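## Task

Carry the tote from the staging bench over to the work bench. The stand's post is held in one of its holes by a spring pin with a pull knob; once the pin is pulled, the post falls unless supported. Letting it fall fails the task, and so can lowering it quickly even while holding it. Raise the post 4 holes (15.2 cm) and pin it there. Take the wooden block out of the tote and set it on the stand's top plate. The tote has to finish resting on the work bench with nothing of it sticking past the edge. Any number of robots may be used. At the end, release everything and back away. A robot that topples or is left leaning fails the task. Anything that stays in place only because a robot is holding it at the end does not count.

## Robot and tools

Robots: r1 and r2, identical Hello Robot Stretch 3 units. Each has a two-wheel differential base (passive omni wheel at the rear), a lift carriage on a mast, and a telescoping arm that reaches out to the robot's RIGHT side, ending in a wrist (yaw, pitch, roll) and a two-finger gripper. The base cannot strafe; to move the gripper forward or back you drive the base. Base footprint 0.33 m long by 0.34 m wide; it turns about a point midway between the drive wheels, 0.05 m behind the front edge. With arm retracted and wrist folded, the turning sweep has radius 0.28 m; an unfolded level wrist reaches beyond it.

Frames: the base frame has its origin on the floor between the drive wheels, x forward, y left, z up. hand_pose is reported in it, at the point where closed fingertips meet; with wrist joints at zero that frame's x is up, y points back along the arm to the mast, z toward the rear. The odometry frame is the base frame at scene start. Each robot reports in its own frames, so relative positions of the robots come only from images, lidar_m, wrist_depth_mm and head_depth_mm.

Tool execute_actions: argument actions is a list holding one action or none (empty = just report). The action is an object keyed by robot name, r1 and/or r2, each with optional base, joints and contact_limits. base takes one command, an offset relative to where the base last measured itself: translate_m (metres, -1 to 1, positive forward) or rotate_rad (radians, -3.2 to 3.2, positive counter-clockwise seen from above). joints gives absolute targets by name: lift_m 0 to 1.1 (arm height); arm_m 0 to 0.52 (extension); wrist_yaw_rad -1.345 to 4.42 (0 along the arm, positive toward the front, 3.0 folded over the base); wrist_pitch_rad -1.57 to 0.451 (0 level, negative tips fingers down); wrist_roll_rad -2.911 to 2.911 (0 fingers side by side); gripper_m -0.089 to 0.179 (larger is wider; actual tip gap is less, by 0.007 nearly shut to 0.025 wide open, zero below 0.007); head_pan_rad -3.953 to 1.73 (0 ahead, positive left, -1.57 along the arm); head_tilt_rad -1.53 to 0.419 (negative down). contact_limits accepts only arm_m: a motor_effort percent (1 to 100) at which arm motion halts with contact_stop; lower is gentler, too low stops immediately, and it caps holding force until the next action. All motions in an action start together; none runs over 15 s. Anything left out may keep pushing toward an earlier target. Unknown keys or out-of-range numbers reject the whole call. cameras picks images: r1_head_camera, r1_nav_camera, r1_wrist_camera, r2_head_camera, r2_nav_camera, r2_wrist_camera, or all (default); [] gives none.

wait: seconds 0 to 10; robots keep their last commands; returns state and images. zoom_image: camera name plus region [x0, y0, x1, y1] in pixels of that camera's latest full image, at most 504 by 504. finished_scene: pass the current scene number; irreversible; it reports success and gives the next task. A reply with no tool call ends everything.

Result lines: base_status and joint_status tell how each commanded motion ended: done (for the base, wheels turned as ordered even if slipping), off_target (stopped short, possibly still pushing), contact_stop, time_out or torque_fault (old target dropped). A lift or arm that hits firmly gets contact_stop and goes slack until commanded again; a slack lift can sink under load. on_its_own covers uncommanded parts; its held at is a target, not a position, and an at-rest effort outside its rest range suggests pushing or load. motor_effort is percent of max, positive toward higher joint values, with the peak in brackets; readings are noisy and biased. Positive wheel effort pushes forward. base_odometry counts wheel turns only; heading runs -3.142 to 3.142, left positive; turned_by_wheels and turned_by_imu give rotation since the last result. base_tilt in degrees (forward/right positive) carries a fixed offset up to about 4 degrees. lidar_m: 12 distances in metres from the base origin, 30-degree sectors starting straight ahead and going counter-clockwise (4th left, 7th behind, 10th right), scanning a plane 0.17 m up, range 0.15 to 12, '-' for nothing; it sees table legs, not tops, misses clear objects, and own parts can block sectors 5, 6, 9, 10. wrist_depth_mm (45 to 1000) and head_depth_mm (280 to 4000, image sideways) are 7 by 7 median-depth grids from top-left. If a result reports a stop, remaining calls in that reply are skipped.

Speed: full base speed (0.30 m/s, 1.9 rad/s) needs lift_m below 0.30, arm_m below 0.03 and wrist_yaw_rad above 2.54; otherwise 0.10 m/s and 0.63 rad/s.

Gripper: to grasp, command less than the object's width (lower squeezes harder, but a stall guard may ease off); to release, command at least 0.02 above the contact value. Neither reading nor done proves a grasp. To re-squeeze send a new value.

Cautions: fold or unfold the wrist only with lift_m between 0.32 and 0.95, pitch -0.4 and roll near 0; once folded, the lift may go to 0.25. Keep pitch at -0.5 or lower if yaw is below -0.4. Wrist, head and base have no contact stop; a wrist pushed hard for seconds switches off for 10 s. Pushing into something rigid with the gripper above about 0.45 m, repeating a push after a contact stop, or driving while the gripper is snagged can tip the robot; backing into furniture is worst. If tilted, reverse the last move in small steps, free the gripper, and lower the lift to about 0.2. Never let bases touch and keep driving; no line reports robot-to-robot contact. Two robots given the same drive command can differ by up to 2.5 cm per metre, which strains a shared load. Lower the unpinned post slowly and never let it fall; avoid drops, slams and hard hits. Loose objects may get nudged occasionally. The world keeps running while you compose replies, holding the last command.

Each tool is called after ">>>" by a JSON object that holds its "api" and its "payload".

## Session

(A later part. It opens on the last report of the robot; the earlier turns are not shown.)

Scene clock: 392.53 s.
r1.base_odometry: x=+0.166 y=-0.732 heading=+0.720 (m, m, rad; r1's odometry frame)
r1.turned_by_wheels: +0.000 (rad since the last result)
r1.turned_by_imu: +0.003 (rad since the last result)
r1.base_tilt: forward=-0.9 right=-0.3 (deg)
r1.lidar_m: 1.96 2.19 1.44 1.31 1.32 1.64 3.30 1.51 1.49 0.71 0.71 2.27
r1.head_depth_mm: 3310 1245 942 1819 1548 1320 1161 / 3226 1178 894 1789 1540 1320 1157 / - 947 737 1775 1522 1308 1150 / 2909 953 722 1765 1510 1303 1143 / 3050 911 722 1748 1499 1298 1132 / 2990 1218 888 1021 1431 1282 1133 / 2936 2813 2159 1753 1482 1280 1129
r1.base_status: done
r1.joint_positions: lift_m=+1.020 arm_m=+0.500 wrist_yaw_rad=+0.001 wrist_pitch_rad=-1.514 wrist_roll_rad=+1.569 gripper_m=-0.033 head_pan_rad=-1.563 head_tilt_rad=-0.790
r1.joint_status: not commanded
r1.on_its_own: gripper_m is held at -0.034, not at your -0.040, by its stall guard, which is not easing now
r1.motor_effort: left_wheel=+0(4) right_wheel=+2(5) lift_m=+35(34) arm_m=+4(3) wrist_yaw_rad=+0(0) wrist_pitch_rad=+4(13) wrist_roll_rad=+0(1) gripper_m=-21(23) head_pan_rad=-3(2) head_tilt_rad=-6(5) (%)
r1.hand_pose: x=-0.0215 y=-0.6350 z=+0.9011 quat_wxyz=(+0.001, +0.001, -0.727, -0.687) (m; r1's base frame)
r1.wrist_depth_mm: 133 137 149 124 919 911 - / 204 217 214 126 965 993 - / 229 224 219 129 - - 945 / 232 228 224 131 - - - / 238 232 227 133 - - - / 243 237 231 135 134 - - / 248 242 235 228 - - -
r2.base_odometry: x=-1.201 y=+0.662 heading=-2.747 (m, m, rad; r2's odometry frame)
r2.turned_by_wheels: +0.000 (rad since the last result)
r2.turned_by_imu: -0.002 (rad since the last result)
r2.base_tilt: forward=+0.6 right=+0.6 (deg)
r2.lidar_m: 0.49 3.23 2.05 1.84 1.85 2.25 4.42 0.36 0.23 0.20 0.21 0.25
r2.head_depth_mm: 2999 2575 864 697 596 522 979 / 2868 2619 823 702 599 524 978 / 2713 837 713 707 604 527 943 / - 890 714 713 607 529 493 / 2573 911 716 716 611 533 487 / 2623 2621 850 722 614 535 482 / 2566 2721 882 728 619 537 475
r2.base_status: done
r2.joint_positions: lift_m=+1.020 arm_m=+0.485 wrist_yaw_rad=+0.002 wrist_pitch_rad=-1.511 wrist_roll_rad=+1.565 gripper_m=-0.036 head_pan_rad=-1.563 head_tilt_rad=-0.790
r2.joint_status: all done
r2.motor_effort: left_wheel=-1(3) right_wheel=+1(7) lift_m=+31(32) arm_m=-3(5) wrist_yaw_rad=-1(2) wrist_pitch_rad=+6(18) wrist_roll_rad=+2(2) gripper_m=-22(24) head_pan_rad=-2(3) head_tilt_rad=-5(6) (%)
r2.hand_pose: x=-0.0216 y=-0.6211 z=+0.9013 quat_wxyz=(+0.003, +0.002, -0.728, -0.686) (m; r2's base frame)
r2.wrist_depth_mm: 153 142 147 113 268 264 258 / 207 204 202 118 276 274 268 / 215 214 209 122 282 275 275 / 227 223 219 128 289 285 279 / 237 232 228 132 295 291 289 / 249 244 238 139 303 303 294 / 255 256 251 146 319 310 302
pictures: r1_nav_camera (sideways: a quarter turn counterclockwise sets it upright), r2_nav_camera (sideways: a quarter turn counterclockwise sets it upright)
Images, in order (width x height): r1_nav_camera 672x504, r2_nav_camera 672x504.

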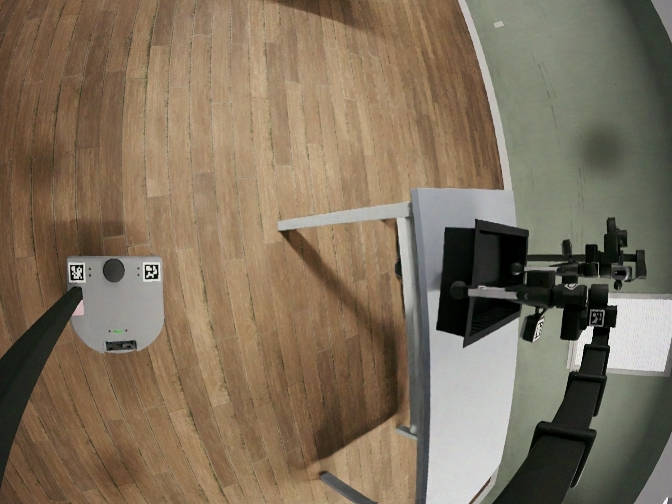

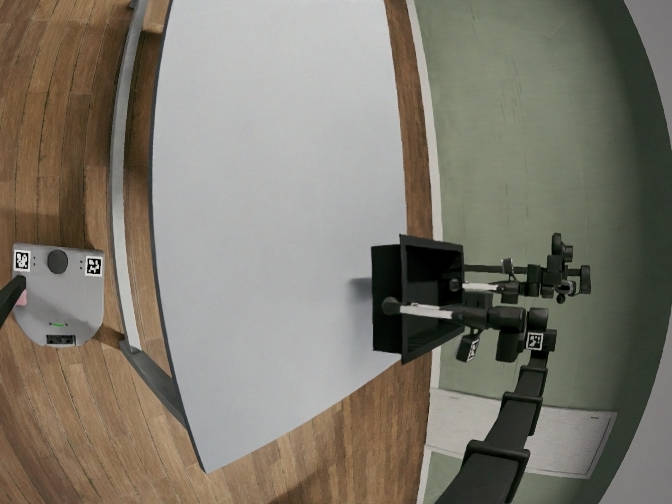

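Lower, r1 releases, r2 slides.

>>> {"api": "execute_actions", "payload": {"actions": [{"r1":{"joints":{"lift_m":0.94}},"r2":{"joints":{"lift_m":0.94}}}], "cameras": []}}

>>> {"api": "execute_actions", "payload": {"actions": [{"r1":{"joints":{"gripper_m":0.08}}}], "cameras": []}}

>>> {"api": "execute_actions", "payload": {"actions": [{"r1":{"joints":{"lift_m":1.08}}}], "cameras": []}}

>>> {"api": "execute_actions", "payload": {"actions": [{"r1":{"joints":{"arm_m":0.0}},"r2":{"joints":{"arm_m":0.3},"contact_limits":{"arm_m":50}}}], "cameras": []}}

>>> {"api": "execute_actions", "payload": {"actions": [{"r2":{"joints":{"gripper_m":0.08}}}], "cameras": []}}

>>> {"api": "execute_actions", "payload": {"actions": [{"r2":{"joints":{"lift_m":1.08}}}], "cameras": []}}

>>> {"api": "execute_actions", "payload": {"actions": [{"r2":{"joints":{"arm_m":0.0},"base":{"translate_m":-0.3}}}], "cameras": ["r1_nav_camera","r2_nav_camera"]}}

Scene clock: 394.70 s.
r1.base_odometry: x=+0.166 y=-0.732 heading=+0.720 (m, m, rad; r1's odometry frame)
r1.turned_by_wheels: +0.000 (rad since the last result)
r1.turned_by_imu: +0.000 (rad since the last result)
r1.base_tilt: forward=-1.0 right=-0.4 (deg)
r1.lidar_m: 1.96 2.19 1.44 1.31 1.32 1.64 3.31 1.51 1.49 0.71 0.72 2.27
r1.head_depth_mm: 3162 - - 1799 1545 1330 1162 / 3032 1208 904 1792 1535 1318 1156 / - - 887 1783 1522 1308 1146 / 871 1044 903 1769 1517 1303 1143 / 2966 1123 817 1742 1496 1293 1136 / 2994 1216 889 1022 1434 1294 1133 / 2975 2826 2175 1757 1476 1280 1129
r1.base_status: not commanded
r1.joint_positions: lift_m=+0.941 arm_m=+0.500 wrist_yaw_rad=+0.000 wrist_pitch_rad=-1.520 wrist_roll_rad=+1.572 gripper_m=-0.033 head_pan_rad=-1.563 head_tilt_rad=-0.790
r1.joint_status: all done
r1.on_its_own: gripper_m is held at -0.034, not at your -0.040, by its stall guard, which is not easing now
r1.motor_effort: left_wheel=+0(1) right_wheel=+1(2) lift_m=+16(30) arm_m=+3(4) wrist_yaw_rad=+0(1) wrist_pitch_rad=+6(7) wrist_roll_rad=-1(1) gripper_m=-20(20) head_pan_rad=-3(3) head_tilt_rad=-6(5) (%)
r1.hand_pose: x=-0.0215 y=-0.6333 z=+0.8221 quat_wxyz=(+0.000, -0.001, -0.725, -0.689) (m; r1's base frame)
r1.wrist_depth_mm: 130 135 154 117 871 861 - / 208 208 205 120 901 866 - / 219 216 211 124 920 934 903 / 226 223 218 129 929 930 942 / 236 229 225 132 - 961 963 / 242 239 234 136 - - - / 251 248 244 235 - - -
r2.base_odometry: x=-1.201 y=+0.662 heading=-2.747 (m, m, rad; r2's odometry frame)
r2.turned_by_wheels: +0.000 (rad since the last result)
r2.turned_by_imu: +0.000 (rad since the last result)
r2.base_tilt: forward=+0.5 right=+0.6 (deg)
r2.lidar_m: 0.49 3.26 2.04 1.84 1.85 2.25 4.40 0.36 0.23 0.21 0.21 0.25
r2.head_depth_mm: 2836 - 839 698 597 522 977 / - 2526 815 702 602 524 976 / - 986 768 707 605 527 942 / - - 855 712 607 529 492 / 1656 1009 777 716 613 532 488 / 2640 2715 850 722 614 536 482 / 2548 2727 880 727 619 538 475
r2.base_status: not commanded
r2.joint_positions: lift_m=+0.941 arm_m=+0.485 wrist_yaw_rad=+0.002 wrist_pitch_rad=-1.517 wrist_roll_rad=+1.565 gripper_m=-0.036 head_pan_rad=-1.563 head_tilt_rad=-0.790
r2.joint_status: lift_m contact_stop (moved -0.079 of -0.080)
r2.on_its_own: lift_m is slack since a contact_stop, until your next command for it
r2.motor_effort: left_wheel=+0(1) right_wheel=+2(2) lift_m=+27(26) arm_m=-3(3) wrist_yaw_rad=-2(1) wrist_pitch_rad=+8(10) wrist_roll_rad=+2(2) gripper_m=-22(22) head_pan_rad=-3(2) head_tilt_rad=-7(5) (%)
r2.hand_pose: x=-0.0216 y=-0.6197 z=+0.8228 quat_wxyz=(+0.003, +0.002, -0.726, -0.688) (m; r2's base frame)
r2.wrist_depth_mm: 146 138 141 120 198 196 191 / 217 211 209 123 203 201 196 / 220 217 215 127 209 206 203 / 227 223 219 131 215 211 208 / 236 231 225 133 220 217 213 / 241 240 231 137 226 222 219 / 251 242 241 142 236 226 224
pictures: none
No camera images: the call's "cameras" was empty. Leave "cameras" out to get every camera's image.

not run: a stop came earlier in this reply.

not run: a stop came earlier in this reply.

not run: a stop came earlier in this reply.

not run: a stop came earlier in this reply.

not run: a stop came earlier in this reply.

not run: a stop came earlier in this reply.

>>> {"api": "execute_actions", "payload": {"actions": [{"r1":{"joints":{"gripper_m":0.08}},"r2":{"joints":{"lift_m":0.945}}}], "cameras": []}}

>>> {"api": "execute_actions", "payload": {"actions": [{"r1":{"joints":{"lift_m":1.08}}}], "cameras": []}}

>>> {"api": "execute_actions", "payload": {"actions": [{"r1":{"joints":{"arm_m":0.0}},"r2":{"joints":{"arm_m":0.3},"contact_limits":{"arm_m":50}}}], "cameras": []}}

>>> {"api": "execute_actions", "payload": {"actions": [{"r2":{"joints":{"gripper_m":0.08}}}], "cameras": []}}

>>> {"api": "execute_actions", "payload": {"actions": [{"r2":{"joints":{"lift_m":1.08}}}], "cameras": []}}

>>> {"api": "execute_actions", "payload": {"actions": [{"r2":{"joints":{"arm_m":0.0},"base":{"translate_m":-0.3}}}], "cameras": ["r1_nav_camera","r2_nav_camera"]}}

Scene clock: 396.50 s.
r1.base_odometry: x=+0.166 y=-0.732 heading=+0.720 (m, m, rad; r1's odometry frame)
r1.turned_by_wheels: +0.000 (rad since the last result)
r1.turned_by_imu: +0.000 (rad since the last result)
r1.base_tilt: forward=-1.0 right=-0.5 (deg)
r1.lidar_m: 1.95 2.19 1.44 1.31 1.32 1.64 3.31 1.51 1.49 0.72 0.72 2.27
r1.head_depth_mm: 3127 - - 1787 1550 1331 1162 / 3001 1202 901 1787 1542 1314 1152 / - - 885 1780 1526 1313 1150 / 870 1039 900 1778 1513 1303 1145 / 3038 1125 828 1748 1494 1297 1134 / 3013 1214 890 1023 1429 1294 1128 / 2957 2831 2162 1758 1480 1281 1124
r1.base_status: not commanded
r1.joint_positions: lift_m=+0.940 arm_m=+0.500 wrist_yaw_rad=+0.000 wrist_pitch_rad=-1.499 wrist_roll_rad=+1.572 gripper_m=+0.080 head_pan_rad=-1.563 head_tilt_rad=-0.790
r1.joint_status: all done
r1.motor_effort: left_wheel=-1(1) right_wheel=+1(2) lift_m=+21(21) arm_m=+3(4) wrist_yaw_rad=+1(1) wrist_pitch_rad=+0(6) wrist_roll_rad=-1(1) gripper_m=+0(83) head_pan_rad=-2(3) head_tilt_rad=-6(6) (%)
r1.hand_pose: x=-0.0215 y=-0.6386 z=+0.8217 quat_wxyz=(+0.000, -0.001, -0.732, -0.682) (m; r1's base frame)
r1.wrist_depth_mm: 126 136 151 125 868 853 - / 213 209 204 199 880 863 - / 220 216 213 204 899 899 872 / 229 224 218 214 937 949 905 / 238 234 226 222 130 935 931 / 245 239 - 226 135 - 957 / 256 249 242 237 139 - -
r2.base_odometry: x=-1.201 y=+0.662 heading=-2.747 (m, m, rad; r2's odometry frame)
r2.turned_by_wheels: +0.000 (rad since the last result)
r2.turned_by_imu: +0.000 (rad since the last result)
r2.base_tilt: forward=+0.5 right=+0.6 (deg)
r2.lidar_m: 0.48 3.24 2.04 1.84 1.85 2.25 4.39 0.36 0.23 0.20 0.21 0.25
r2.head_depth_mm: 2860 - 828 697 597 521 979 / - 2521 819 702 601 524 978 / - 995 773 706 605 527 944 / - - 767 711 607 530 494 / 1661 999 795 717 611 533 488 / 2616 2747 848 722 615 536 481 / 2562 2742 879 726 618 537 475
r2.base_status: not commanded
r2.joint_positions: lift_m=+0.945 arm_m=+0.485 wrist_yaw_rad=+0.002 wrist_pitch_rad=-1.500 wrist_roll_rad=+1.565 gripper_m=-0.036 head_pan_rad=-1.563 head_tilt_rad=-0.790
r2.joint_status: all done
r2.motor_effort: left_wheel=+1(0) right_wheel=+0(2) lift_m=+30(29) arm_m=-3(3) wrist_yaw_rad=-2(2) wrist_pitch_rad=+0(8) wrist_roll_rad=+2(2) gripper_m=-22(22) head_pan_rad=-3(3) head_tilt_rad=-6(5) (%)
r2.hand_pose: x=-0.0216 y=-0.6239 z=+0.8262 quat_wxyz=(+0.003, +0.002, -0.731, -0.682) (m; r2's base frame)
r2.wrist_depth_mm: 147 138 141 120 201 197 194 / 218 215 211 124 207 202 197 / 225 222 216 128 212 207 204 / 233 227 221 131 218 210 206 / 240 235 229 133 222 215 213 / 246 241 234 137 227 224 218 / 254 249 241 143 236 228 224
pictures: none
No camera images: the call's "cameras" was empty. Leave "cameras" out to get every camera's image.

Scene clock: 398.60 s.
r1.base_odometry: x=+0.166 y=-0.732 heading=+0.720 (m, m, rad; r1's odometry frame)
r1.turned_by_wheels: +0.000 (rad since the last result)
r1.turned_by_imu: +0.001 (rad since the last result)
r1.base_tilt: forward=-0.9 right=-0.5 (deg)
r1.lidar_m: 1.96 2.19 1.44 1.31 1.33 1.64 3.30 1.51 1.49 0.71 0.72 2.26
r1.head_depth_mm: 3142 1247 940 1809 1553 1324 1165 / 3123 1235 904 1780 1530 1322 1154 / 3176 1044 884 1773 1525 1316 1149 / 901 1029 902 1755 1513 1302 1144 / 3026 1118 828 1743 1506 1294 1142 / 2985 1216 889 1024 1429 1285 1136 / 2944 2808 2166 1758 1484 1285 1128
r1.base_status: not commanded
r1.joint_positions: lift_m=+1.080 arm_m=+0.500 wrist_yaw_rad=+0.000 wrist_pitch_rad=-1.499 wrist_roll_rad=+1.572 gripper_m=+0.080 head_pan_rad=-1.563 head_tilt_rad=-0.790
r1.joint_status: all done
r1.motor_effort: left_wheel=+0(0) right_wheel=+1(1) lift_m=+33(34) arm_m=+4(3) wrist_yaw_rad=+1(1) wrist_pitch_rad=+0(0) wrist_roll_rad=+0(1) gripper_m=+0(0) head_pan_rad=-3(4) head_tilt_rad=-6(5) (%)
r1.hand_pose: x=-0.0215 y=-0.6388 z=+0.9611 quat_wxyz=(+0.000, -0.001, -0.732, -0.682) (m; r1's base frame)
r1.wrist_depth_mm: 350 343 329 245 - 948 - / 272 267 323 328 - - - / 364 358 349 343 - - - / 381 375 360 355 - - - / 388 385 372 369 - - - / 398 393 - 376 - - - / 353 340 311 300 - - -
r2.base_odometry: x=-1.201 y=+0.662 heading=-2.747 (m, m, rad; r2's odometry frame)
r2.turned_by_wheels: +0.000 (rad since the last result)
r2.turned_by_imu: +0.000 (rad since the last result)
r2.base_tilt: forward=+0.4 right=+0.6 (deg)
r2.lidar_m: 0.49 3.25 2.04 1.84 1.85 2.26 4.41 0.36 0.23 0.21 0.21 0.25
r2.head_depth_mm: 2816 - 826 696 596 522 976 / - 2522 817 702 600 525 979 / - 997 772 707 604 528 938 / - - 766 711 607 530 494 / 2589 1001 794 718 611 531 487 / 2626 2758 850 721 614 535 481 / 2523 2734 884 727 619 538 475
r2.base_status: not commanded
r2.joint_positions: lift_m=+0.945 arm_m=+0.485 wrist_yaw_rad=+0.002 wrist_pitch_rad=-1.500 wrist_roll_rad=+1.565 gripper_m=-0.036 head_pan_rad=-1.563 head_tilt_rad=-0.790
r2.joint_status: not commanded
r2.motor_effort: left_wheel=+0(0) right_wheel=+0(0) lift_m=+30(30) arm_m=-3(3) wrist_yaw_rad=-2(2) wrist_pitch_rad=+0(0) wrist_roll_rad=+2(2) gripper_m=-22(22) head_pan_rad=-2(2) head_tilt_rad=-5(5) (%)
r2.hand_pose: x=-0.0216 y=-0.6239 z=+0.8262 quat_wxyz=(+0.003, +0.002, -0.731, -0.682) (m; r2's base frame)
r2.wrist_depth_mm: 147 139 141 120 201 198 192 / 220 214 210 123 206 202 198 / 226 220 215 127 210 207 203 / 234 226 223 130 218 212 207 / 239 235 227 133 224 218 212 / 246 243 236 137 226 222 219 / 253 250 240 144 234 228 225
pictures: none
No camera images: the call's "cameras" was empty. Leave "cameras" out to get every camera's image.

Scene clock: 403.43 s.
r1.base_odometry: x=+0.166 y=-0.732 heading=+0.720 (m, m, rad; r1's odometry frame)
r1.turned_by_wheels: +0.000 (rad since the last result)
r1.turned_by_imu: +0.001 (rad since the last result)
r1.base_tilt: forward=-0.9 right=-0.4 (deg)
r1.lidar_m: 1.95 2.19 1.44 1.31 1.33 1.64 3.31 1.51 1.49 0.71 0.72 2.27
r1.head_depth_mm: - - - - - 1300 1164 / - - - - - 1274 1158 / - - - - - - 1133 / 2251 1128 873 1800 - - 1152 / 3040 1098 874 1786 - 1246 1135 / 2981 1218 891 1020 1464 1284 1128 / 2928 2816 2176 1765 1482 1281 1125
r1.base_status: not commanded
r1.joint_positions: lift_m=+1.080 arm_m=+0.002 wrist_yaw_rad=+0.000 wrist_pitch_rad=-1.498 wrist_roll_rad=+1.572 gripper_m=+0.080 head_pan_rad=-1.563 head_tilt_rad=-0.790
r1.joint_status: all done
joint sent to its limit — the command would take r1.arm_m past its lower limit, so that joint was sent only as far as its limit.
r1.motor_effort: left_wheel=+0(0) right_wheel=+0(1) lift_m=+33(33) arm_m=-5(2) wrist_yaw_rad=+0(0) wrist_pitch_rad=+0(0) wrist_roll_rad=-1(1) gripper_m=+0(0) head_pan_rad=-3(3) head_tilt_rad=-6(5) (%)
r1.hand_pose: x=-0.0215 y=-0.1415 z=+0.9611 quat_wxyz=(+0.000, -0.001, -0.732, -0.681) (m; r1's base frame)
r1.wrist_depth_mm: - - - - - 957 938 / - - - - - - - / - - - - - - - / - - - - - - - / - - - - - - - / - - - - - - - / - - - - - - -
r2.base_odometry: x=-1.201 y=+0.662 heading=-2.747 (m, m, rad; r2's odometry frame)
r2.turned_by_wheels: +0.000 (rad since the last result)
r2.turned_by_imu: +0.000 (rad since the last result)
r2.base_tilt: forward=+0.5 right=+0.6 (deg)
r2.lidar_m: 0.49 3.25 2.04 1.84 1.85 2.25 4.41 0.36 0.23 0.21 0.21 0.25
r2.head_depth_mm: 2854 - 815 696 597 522 979 / 2761 - 794 636 601 524 979 / - - 799 652 605 527 941 / 2677 2672 - 646 607 529 494 / 2592 2584 836 705 612 533 489 / 2619 2749 847 687 614 536 481 / 2572 2759 882 724 619 537 474
r2.base_status: not commanded
r2.joint_positions: lift_m=+0.945 arm_m=+0.300 wrist_yaw_rad=+0.002 wrist_pitch_rad=-1.486 wrist_roll_rad=+1.566 gripper_m=-0.036 head_pan_rad=-1.563 head_tilt_rad=-0.790
r2.joint_status: all done
r2.motor_effort: left_wheel=+1(0) right_wheel=+0(0) lift_m=+30(30) arm_m=-6(7) wrist_yaw_rad=-1(1) wrist_pitch_rad=-6(7) wrist_roll_rad=+1(2) gripper_m=-23(23) head_pan_rad=-2(2) head_tilt_rad=-6(6) (%)
r2.contact_limits: arm_m 50 (drawing in: default 31, maximum 51; extending or still: default 43, maximum 71)
r2.hand_pose: x=-0.0215 y=-0.4429 z=+0.8262 quat_wxyz=(+0.003, +0.002, -0.736, -0.677) (m; r2's base frame)
r2.wrist_depth_mm: 154 142 145 120 200 196 192 / 224 217 210 124 206 201 195 / 230 223 218 127 212 205 201 / 235 229 223 131 217 210 205 / 244 234 229 133 223 216 210 / 251 242 234 138 225 221 218 / 258 252 244 148 235 228 221
pictures: none
No camera images: the call's "cameras" was empty. Leave "cameras" out to get every camera's image.

Scene clock: 405.10 s.
r1.base_odometry: x=+0.166 y=-0.732 heading=+0.720 (m, m, rad; r1's odometry frame)
r1.turned_by_wheels: +0.000 (rad since the last result)
r1.turned_by_imu: +0.000 (rad since the last result)
r1.base_tilt: forward=-0.7 right=-0.4 (deg)
r1.lidar_m: 1.96 2.19 1.43 1.31 1.33 1.64 3.30 1.51 1.49 0.71 0.72 2.27
r1.head_depth_mm: - - - - - 1304 1163 / - - - - - 1273 1159 / - - - - - - 1136 / 2279 1138 873 1797 - - 1151 / 2997 1103 877 1794 - 1244 1137 / 3001 1215 890 1022 1462 1295 1135 / 2943 2818 2174 1755 1488 1282 1132
r1.base_status: not commanded
r1.joint_positions: lift_m=+1.080 arm_m=+0.002 wrist_yaw_rad=+0.000 wrist_pitch_rad=-1.498 wrist_roll_rad=+1.572 gripper_m=+0.080 head_pan_rad=-1.563 head_tilt_rad=-0.790
r1.joint_status: not commanded
r1.motor_effort: left_wheel=+0(0) right_wheel=+0(0) lift_m=+33(32) arm_m=-5(4) wrist_yaw_rad=+0(1) wrist_pitch_rad=+0(0) wrist_roll_rad=-1(1) gripper_m=+0(0) head_pan_rad=-3(3) head_tilt_rad=-6(6) (%)
r1.hand_pose: x=-0.0215 y=-0.1415 z=+0.9611 quat_wxyz=(+0.000, -0.001, -0.732, -0.681) (m; r1's base frame)
r1.wrist_depth_mm: - - - - - 966 930 / - - - - - - - / - - - - - - - / - - - - - - - / - - - - - - - / - - - - - - - / - - - - - - -
r2.base_odometry: x=-1.201 y=+0.662 heading=-2.747 (m, m, rad; r2's odometry frame)
r2.turned_by_wheels: +0.000 (rad since the last result)
r2.turned_by_imu: +0.000 (rad since the last result)
r2.base_tilt: forward=+0.5 right=+0.6 (deg)
r2.lidar_m: 0.48 3.24 2.04 1.84 1.85 2.25 4.39 0.36 0.23 0.20 0.21 0.25
r2.head_depth_mm: 2808 - 814 696 596 521 977 / 2747 - 796 652 600 525 976 / - - 799 649 603 527 942 / 2678 2696 - 707 609 531 493 / 2588 2609 833 707 612 533 488 / 2612 2742 848 688 614 535 481 / 2557 2746 881 728 619 539 475
r2.base_status: not commanded
r2.joint_positions: lift_m=+0.945 arm_m=+0.300 wrist_yaw_rad=+0.002 wrist_pitch_rad=-1.493 wrist_roll_rad=+1.566 gripper_m=+0.080 head_pan_rad=-1.563 head_tilt_rad=-0.790
r2.joint_status: all done
r2.motor_effort: left_wheel=+0(0) right_wheel=+0(0) lift_m=+30(30) arm_m=-5(6) wrist_yaw_rad=-1(1) wrist_pitch_rad=-3(7) wrist_roll_rad=+2(2) gripper_m=+0(89) head_pan_rad=-2(2) head_tilt_rad=-5(6) (%)
r2.hand_pose: x=-0.0215 y=-0.4410 z=+0.8262 quat_wxyz=(+0.003, +0.002, -0.734, -0.679) (m; r2's base frame)
r2.wrist_depth_mm: 155 141 144 123 202 198 192 / 221 219 214 127 206 202 196 / 229 224 219 130 212 208 202 / 235 231 225 134 217 211 206 / 243 237 232 138 221 217 214 / 251 243 239 142 228 222 218 / 260 250 248 147 235 229 224
pictures: none
No camera images: the call's "cameras" was empty. Leave "cameras" out to get every camera's image.

Scene clock: 407.17 s.
r1.base_odometry: x=+0.166 y=-0.732 heading=+0.720 (m, m, rad; r1's odometry frame)
r1.turned_by_wheels: +0.000 (rad since the last result)
r1.turned_by_imu: +0.001 (rad since the last result)
r1.base_tilt: forward=-1.0 right=-0.4 (deg)
r1.lidar_m: 1.96 2.19 1.44 1.31 1.32 1.63 3.28 1.51 1.49 0.71 0.72 2.27
r1.head_depth_mm: - - - - - 1297 1166 / - - - - - 1270 1156 / - - - - - - 1132 / 2955 1141 874 1801 - - 1149 / 3027 1097 876 1781 - 1250 1141 / 2996 1217 892 1025 1456 1281 1136 / 2942 2817 2164 1769 1480 1278 1125
r1.base_status: not commanded
r1.joint_positions: lift_m=+1.080 arm_m=+0.002 wrist_yaw_rad=+0.000 wrist_pitch_rad=-1.498 wrist_roll_rad=+1.572 gripper_m=+0.080 head_pan_rad=-1.563 head_tilt_rad=-0.790
r1.joint_status: not commanded
r1.motor_effort: left_wheel=+0(0) right_wheel=+0(1) lift_m=+33(32) arm_m=-5(4) wrist_yaw_rad=+0(0) wrist_pitch_rad=+0(0) wrist_roll_rad=+0(1) gripper_m=+0(0) head_pan_rad=-3(5) head_tilt_rad=-6(5) (%)
r1.hand_pose: x=-0.0215 y=-0.1415 z=+0.9611 quat_wxyz=(+0.000, -0.001, -0.732, -0.681) (m; r1's base frame)
r1.wrist_depth_mm: - - - - - 980 918 / - - - - - - - / - - - - - - - / - - - - - - - / - - - - - - - / - - - - - - - / - - - - - - -
r2.base_odometry: x=-1.201 y=+0.662 heading=-2.747 (m, m, rad; r2's odometry frame)
r2.turned_by_wheels: +0.000 (rad since the last result)
r2.turned_by_imu: +0.000 (rad since the last result)
r2.base_tilt: forward=+0.5 right=+0.6 (deg)
r2.lidar_m: 0.49 3.24 2.04 1.85 1.86 2.25 4.40 0.36 0.23 0.20 0.21 0.25
r2.head_depth_mm: 2914 2612 865 697 596 521 980 / 2773 2528 796 651 602 524 977 / 2744 2552 821 647 604 527 942 / - 2572 844 645 608 529 494 / 2633 2618 835 707 611 532 487 / 2616 2722 848 688 614 535 481 / 2553 2745 880 728 618 538 474
r2.base_status: not commanded
r2.joint_positions: lift_m=+1.080 arm_m=+0.300 wrist_yaw_rad=+0.002 wrist_pitch_rad=-1.494 wrist_roll_rad=+1.566 gripper_m=+0.080 head_pan_rad=-1.563 head_tilt_rad=-0.790
r2.joint_status: all done
r2.motor_effort: left_wheel=+0(1) right_wheel=+0(0) lift_m=+30(31) arm_m=-5(5) wrist_yaw_rad=-1(1) wrist_pitch_rad=-3(3) wrist_roll_rad=+2(2) gripper_m=+0(0) head_pan_rad=-3(2) head_tilt_rad=-5(5) (%)
r2.hand_pose: x=-0.0215 y=-0.4407 z=+0.9612 quat_wxyz=(+0.003, +0.002, -0.734, -0.680) (m; r2's base frame)
r2.wrist_depth_mm: 350 343 336 331 320 317 937 / 364 322 309 256 332 323 970 / 371 362 353 345 338 332 333 / 386 372 363 354 350 340 - / 389 379 369 366 355 347 - / 366 375 363 370 370 351 - / 420 310 304 299 379 363 -
pictures: none
No camera images: the call's "cameras" was empty. Leave "cameras" out to get every camera's image.

Scene clock: 411.10 s.
r1.base_odometry: x=+0.166 y=-0.732 heading=+0.720 (m, m, rad; r1's odometry frame)
r1.turned_by_wheels: +0.000 (rad since the last result)
r1.turned_by_imu: +0.001 (rad since the last result)
r1.base_tilt: forward=-0.9 right=-0.4 (deg)
r1.lidar_m: 1.96 2.18 1.44 1.31 1.33 1.64 3.31 1.51 1.49 0.71 0.72 2.27
r1.head_depth_mm: - - - - - 1302 1161 / - - - - - 1269 1156 / - - - - - - 1132 / 3069 1142 874 1808 - - 1151 / 3026 1099 877 1783 - 1243 1136 / 2927 1223 892 1028 1463 1288 1134 / 2969 2846 2173 1765 1485 1277 1125
r1.base_status: not commanded
r1.joint_positions: lift_m=+1.080 arm_m=+0.002 wrist_yaw_rad=+0.000 wrist_pitch_rad=-1.498 wrist_roll_rad=+1.572 gripper_m=+0.080 head_pan_rad=-1.563 head_tilt_rad=-0.790
r1.joint_status: not commanded
r1.motor_effort: left_wheel=+0(0) right_wheel=+0(0) lift_m=+33(32) arm_m=-4(4) wrist_yaw_rad=+0(0) wrist_pitch_rad=+0(0) wrist_roll_rad=-1(1) gripper_m=+1(0) head_pan_rad=-3(3) head_tilt_rad=-5(5) (%)
r1.hand_pose: x=-0.0215 y=-0.1415 z=+0.9611 quat_wxyz=(+0.000, -0.001, -0.732, -0.681) (m; r1's base frame)
r1.wrist_depth_mm: - - - - - 962 984 / - - - - - - - / - - - - - - - / - - - - - - - / - - - - - - - / - - - - - - - / - - - - - - -
r2.base_odometry: x=-0.924 y=+0.777 heading=-2.747 (m, m, rad; r2's odometry frame)
r2.turned_by_wheels: +0.000 (rad since the last result)
r2.turned_by_imu: +0.000 (rad since the last result)
r2.base_tilt: forward=+0.5 right=+0.7 (deg)
r2.lidar_m: 0.61 3.16 1.99 1.79 1.79 2.19 4.27 1.83 3.31 0.25 0.26 0.32
r2.head_depth_mm: - - - - - 1253 1136 / - - - - - - 1131 / - - - - - - 1132 / 2800 2694 2107 732 - 513 1094 / 2720 2710 867 735 - 523 1141 / 2637 2643 842 704 616 534 1129 / 2586 2774 871 634 620 538 1114
r2.base_status: done
r2.joint_positions: lift_m=+1.080 arm_m=+0.003 wrist_yaw_rad=+0.002 wrist_pitch_rad=-1.494 wrist_roll_rad=+1.566 gripper_m=+0.080 head_pan_rad=-1.563 head_tilt_rad=-0.790
r2.joint_status: all done
joint sent to its limit — the command would take r2.arm_m past its lower limit, so that joint was sent only as far as its limit.
r2.motor_effort: left_wheel=+0(3) right_wheel=+0(4) lift_m=+30(29) arm_m=-5(5) wrist_yaw_rad=-2(2) wrist_pitch_rad=-2(2) wrist_roll_rad=+2(2) gripper_m=+0(1) head_pan_rad=-4(2) head_tilt_rad=-6(7) (%)
r2.hand_pose: x=-0.0215 y=-0.1429 z=+0.9612 quat_wxyz=(+0.003, +0.002, -0.733, -0.680) (m; r2's base frame)
r2.wrist_depth_mm: - - - - - - 983 / - - - - - - - / - - - - - - - / 389 375 363 - - - - / 397 386 372 - - - - / 405 403 387 - - - - / 386 411 401 - - - -
pictures: r1_nav_camera (sideways: a quarter turn counterclockwise sets it upright), r2_nav_camera (sideways: a quarter turn counterclockwise sets it upright)
Images, in order (width x height): r1_nav_camera 672x504, r2_nav_camera 672x504.

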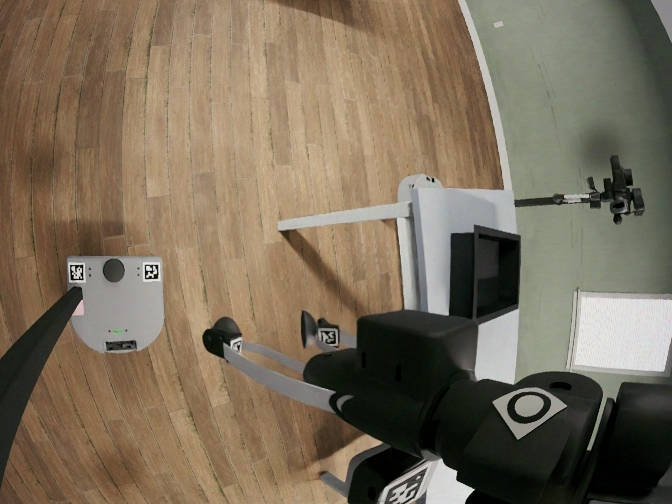

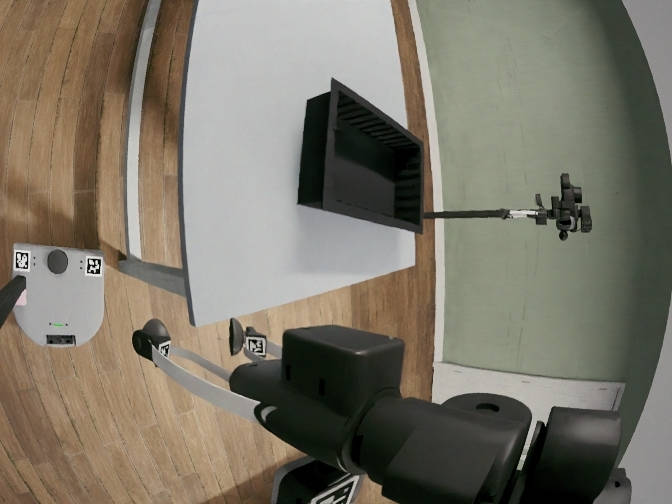

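Looks on the bench.

>>> {"api": "finished_scene", "payload": {"scene": 1}}

The scene is finished: the task was done.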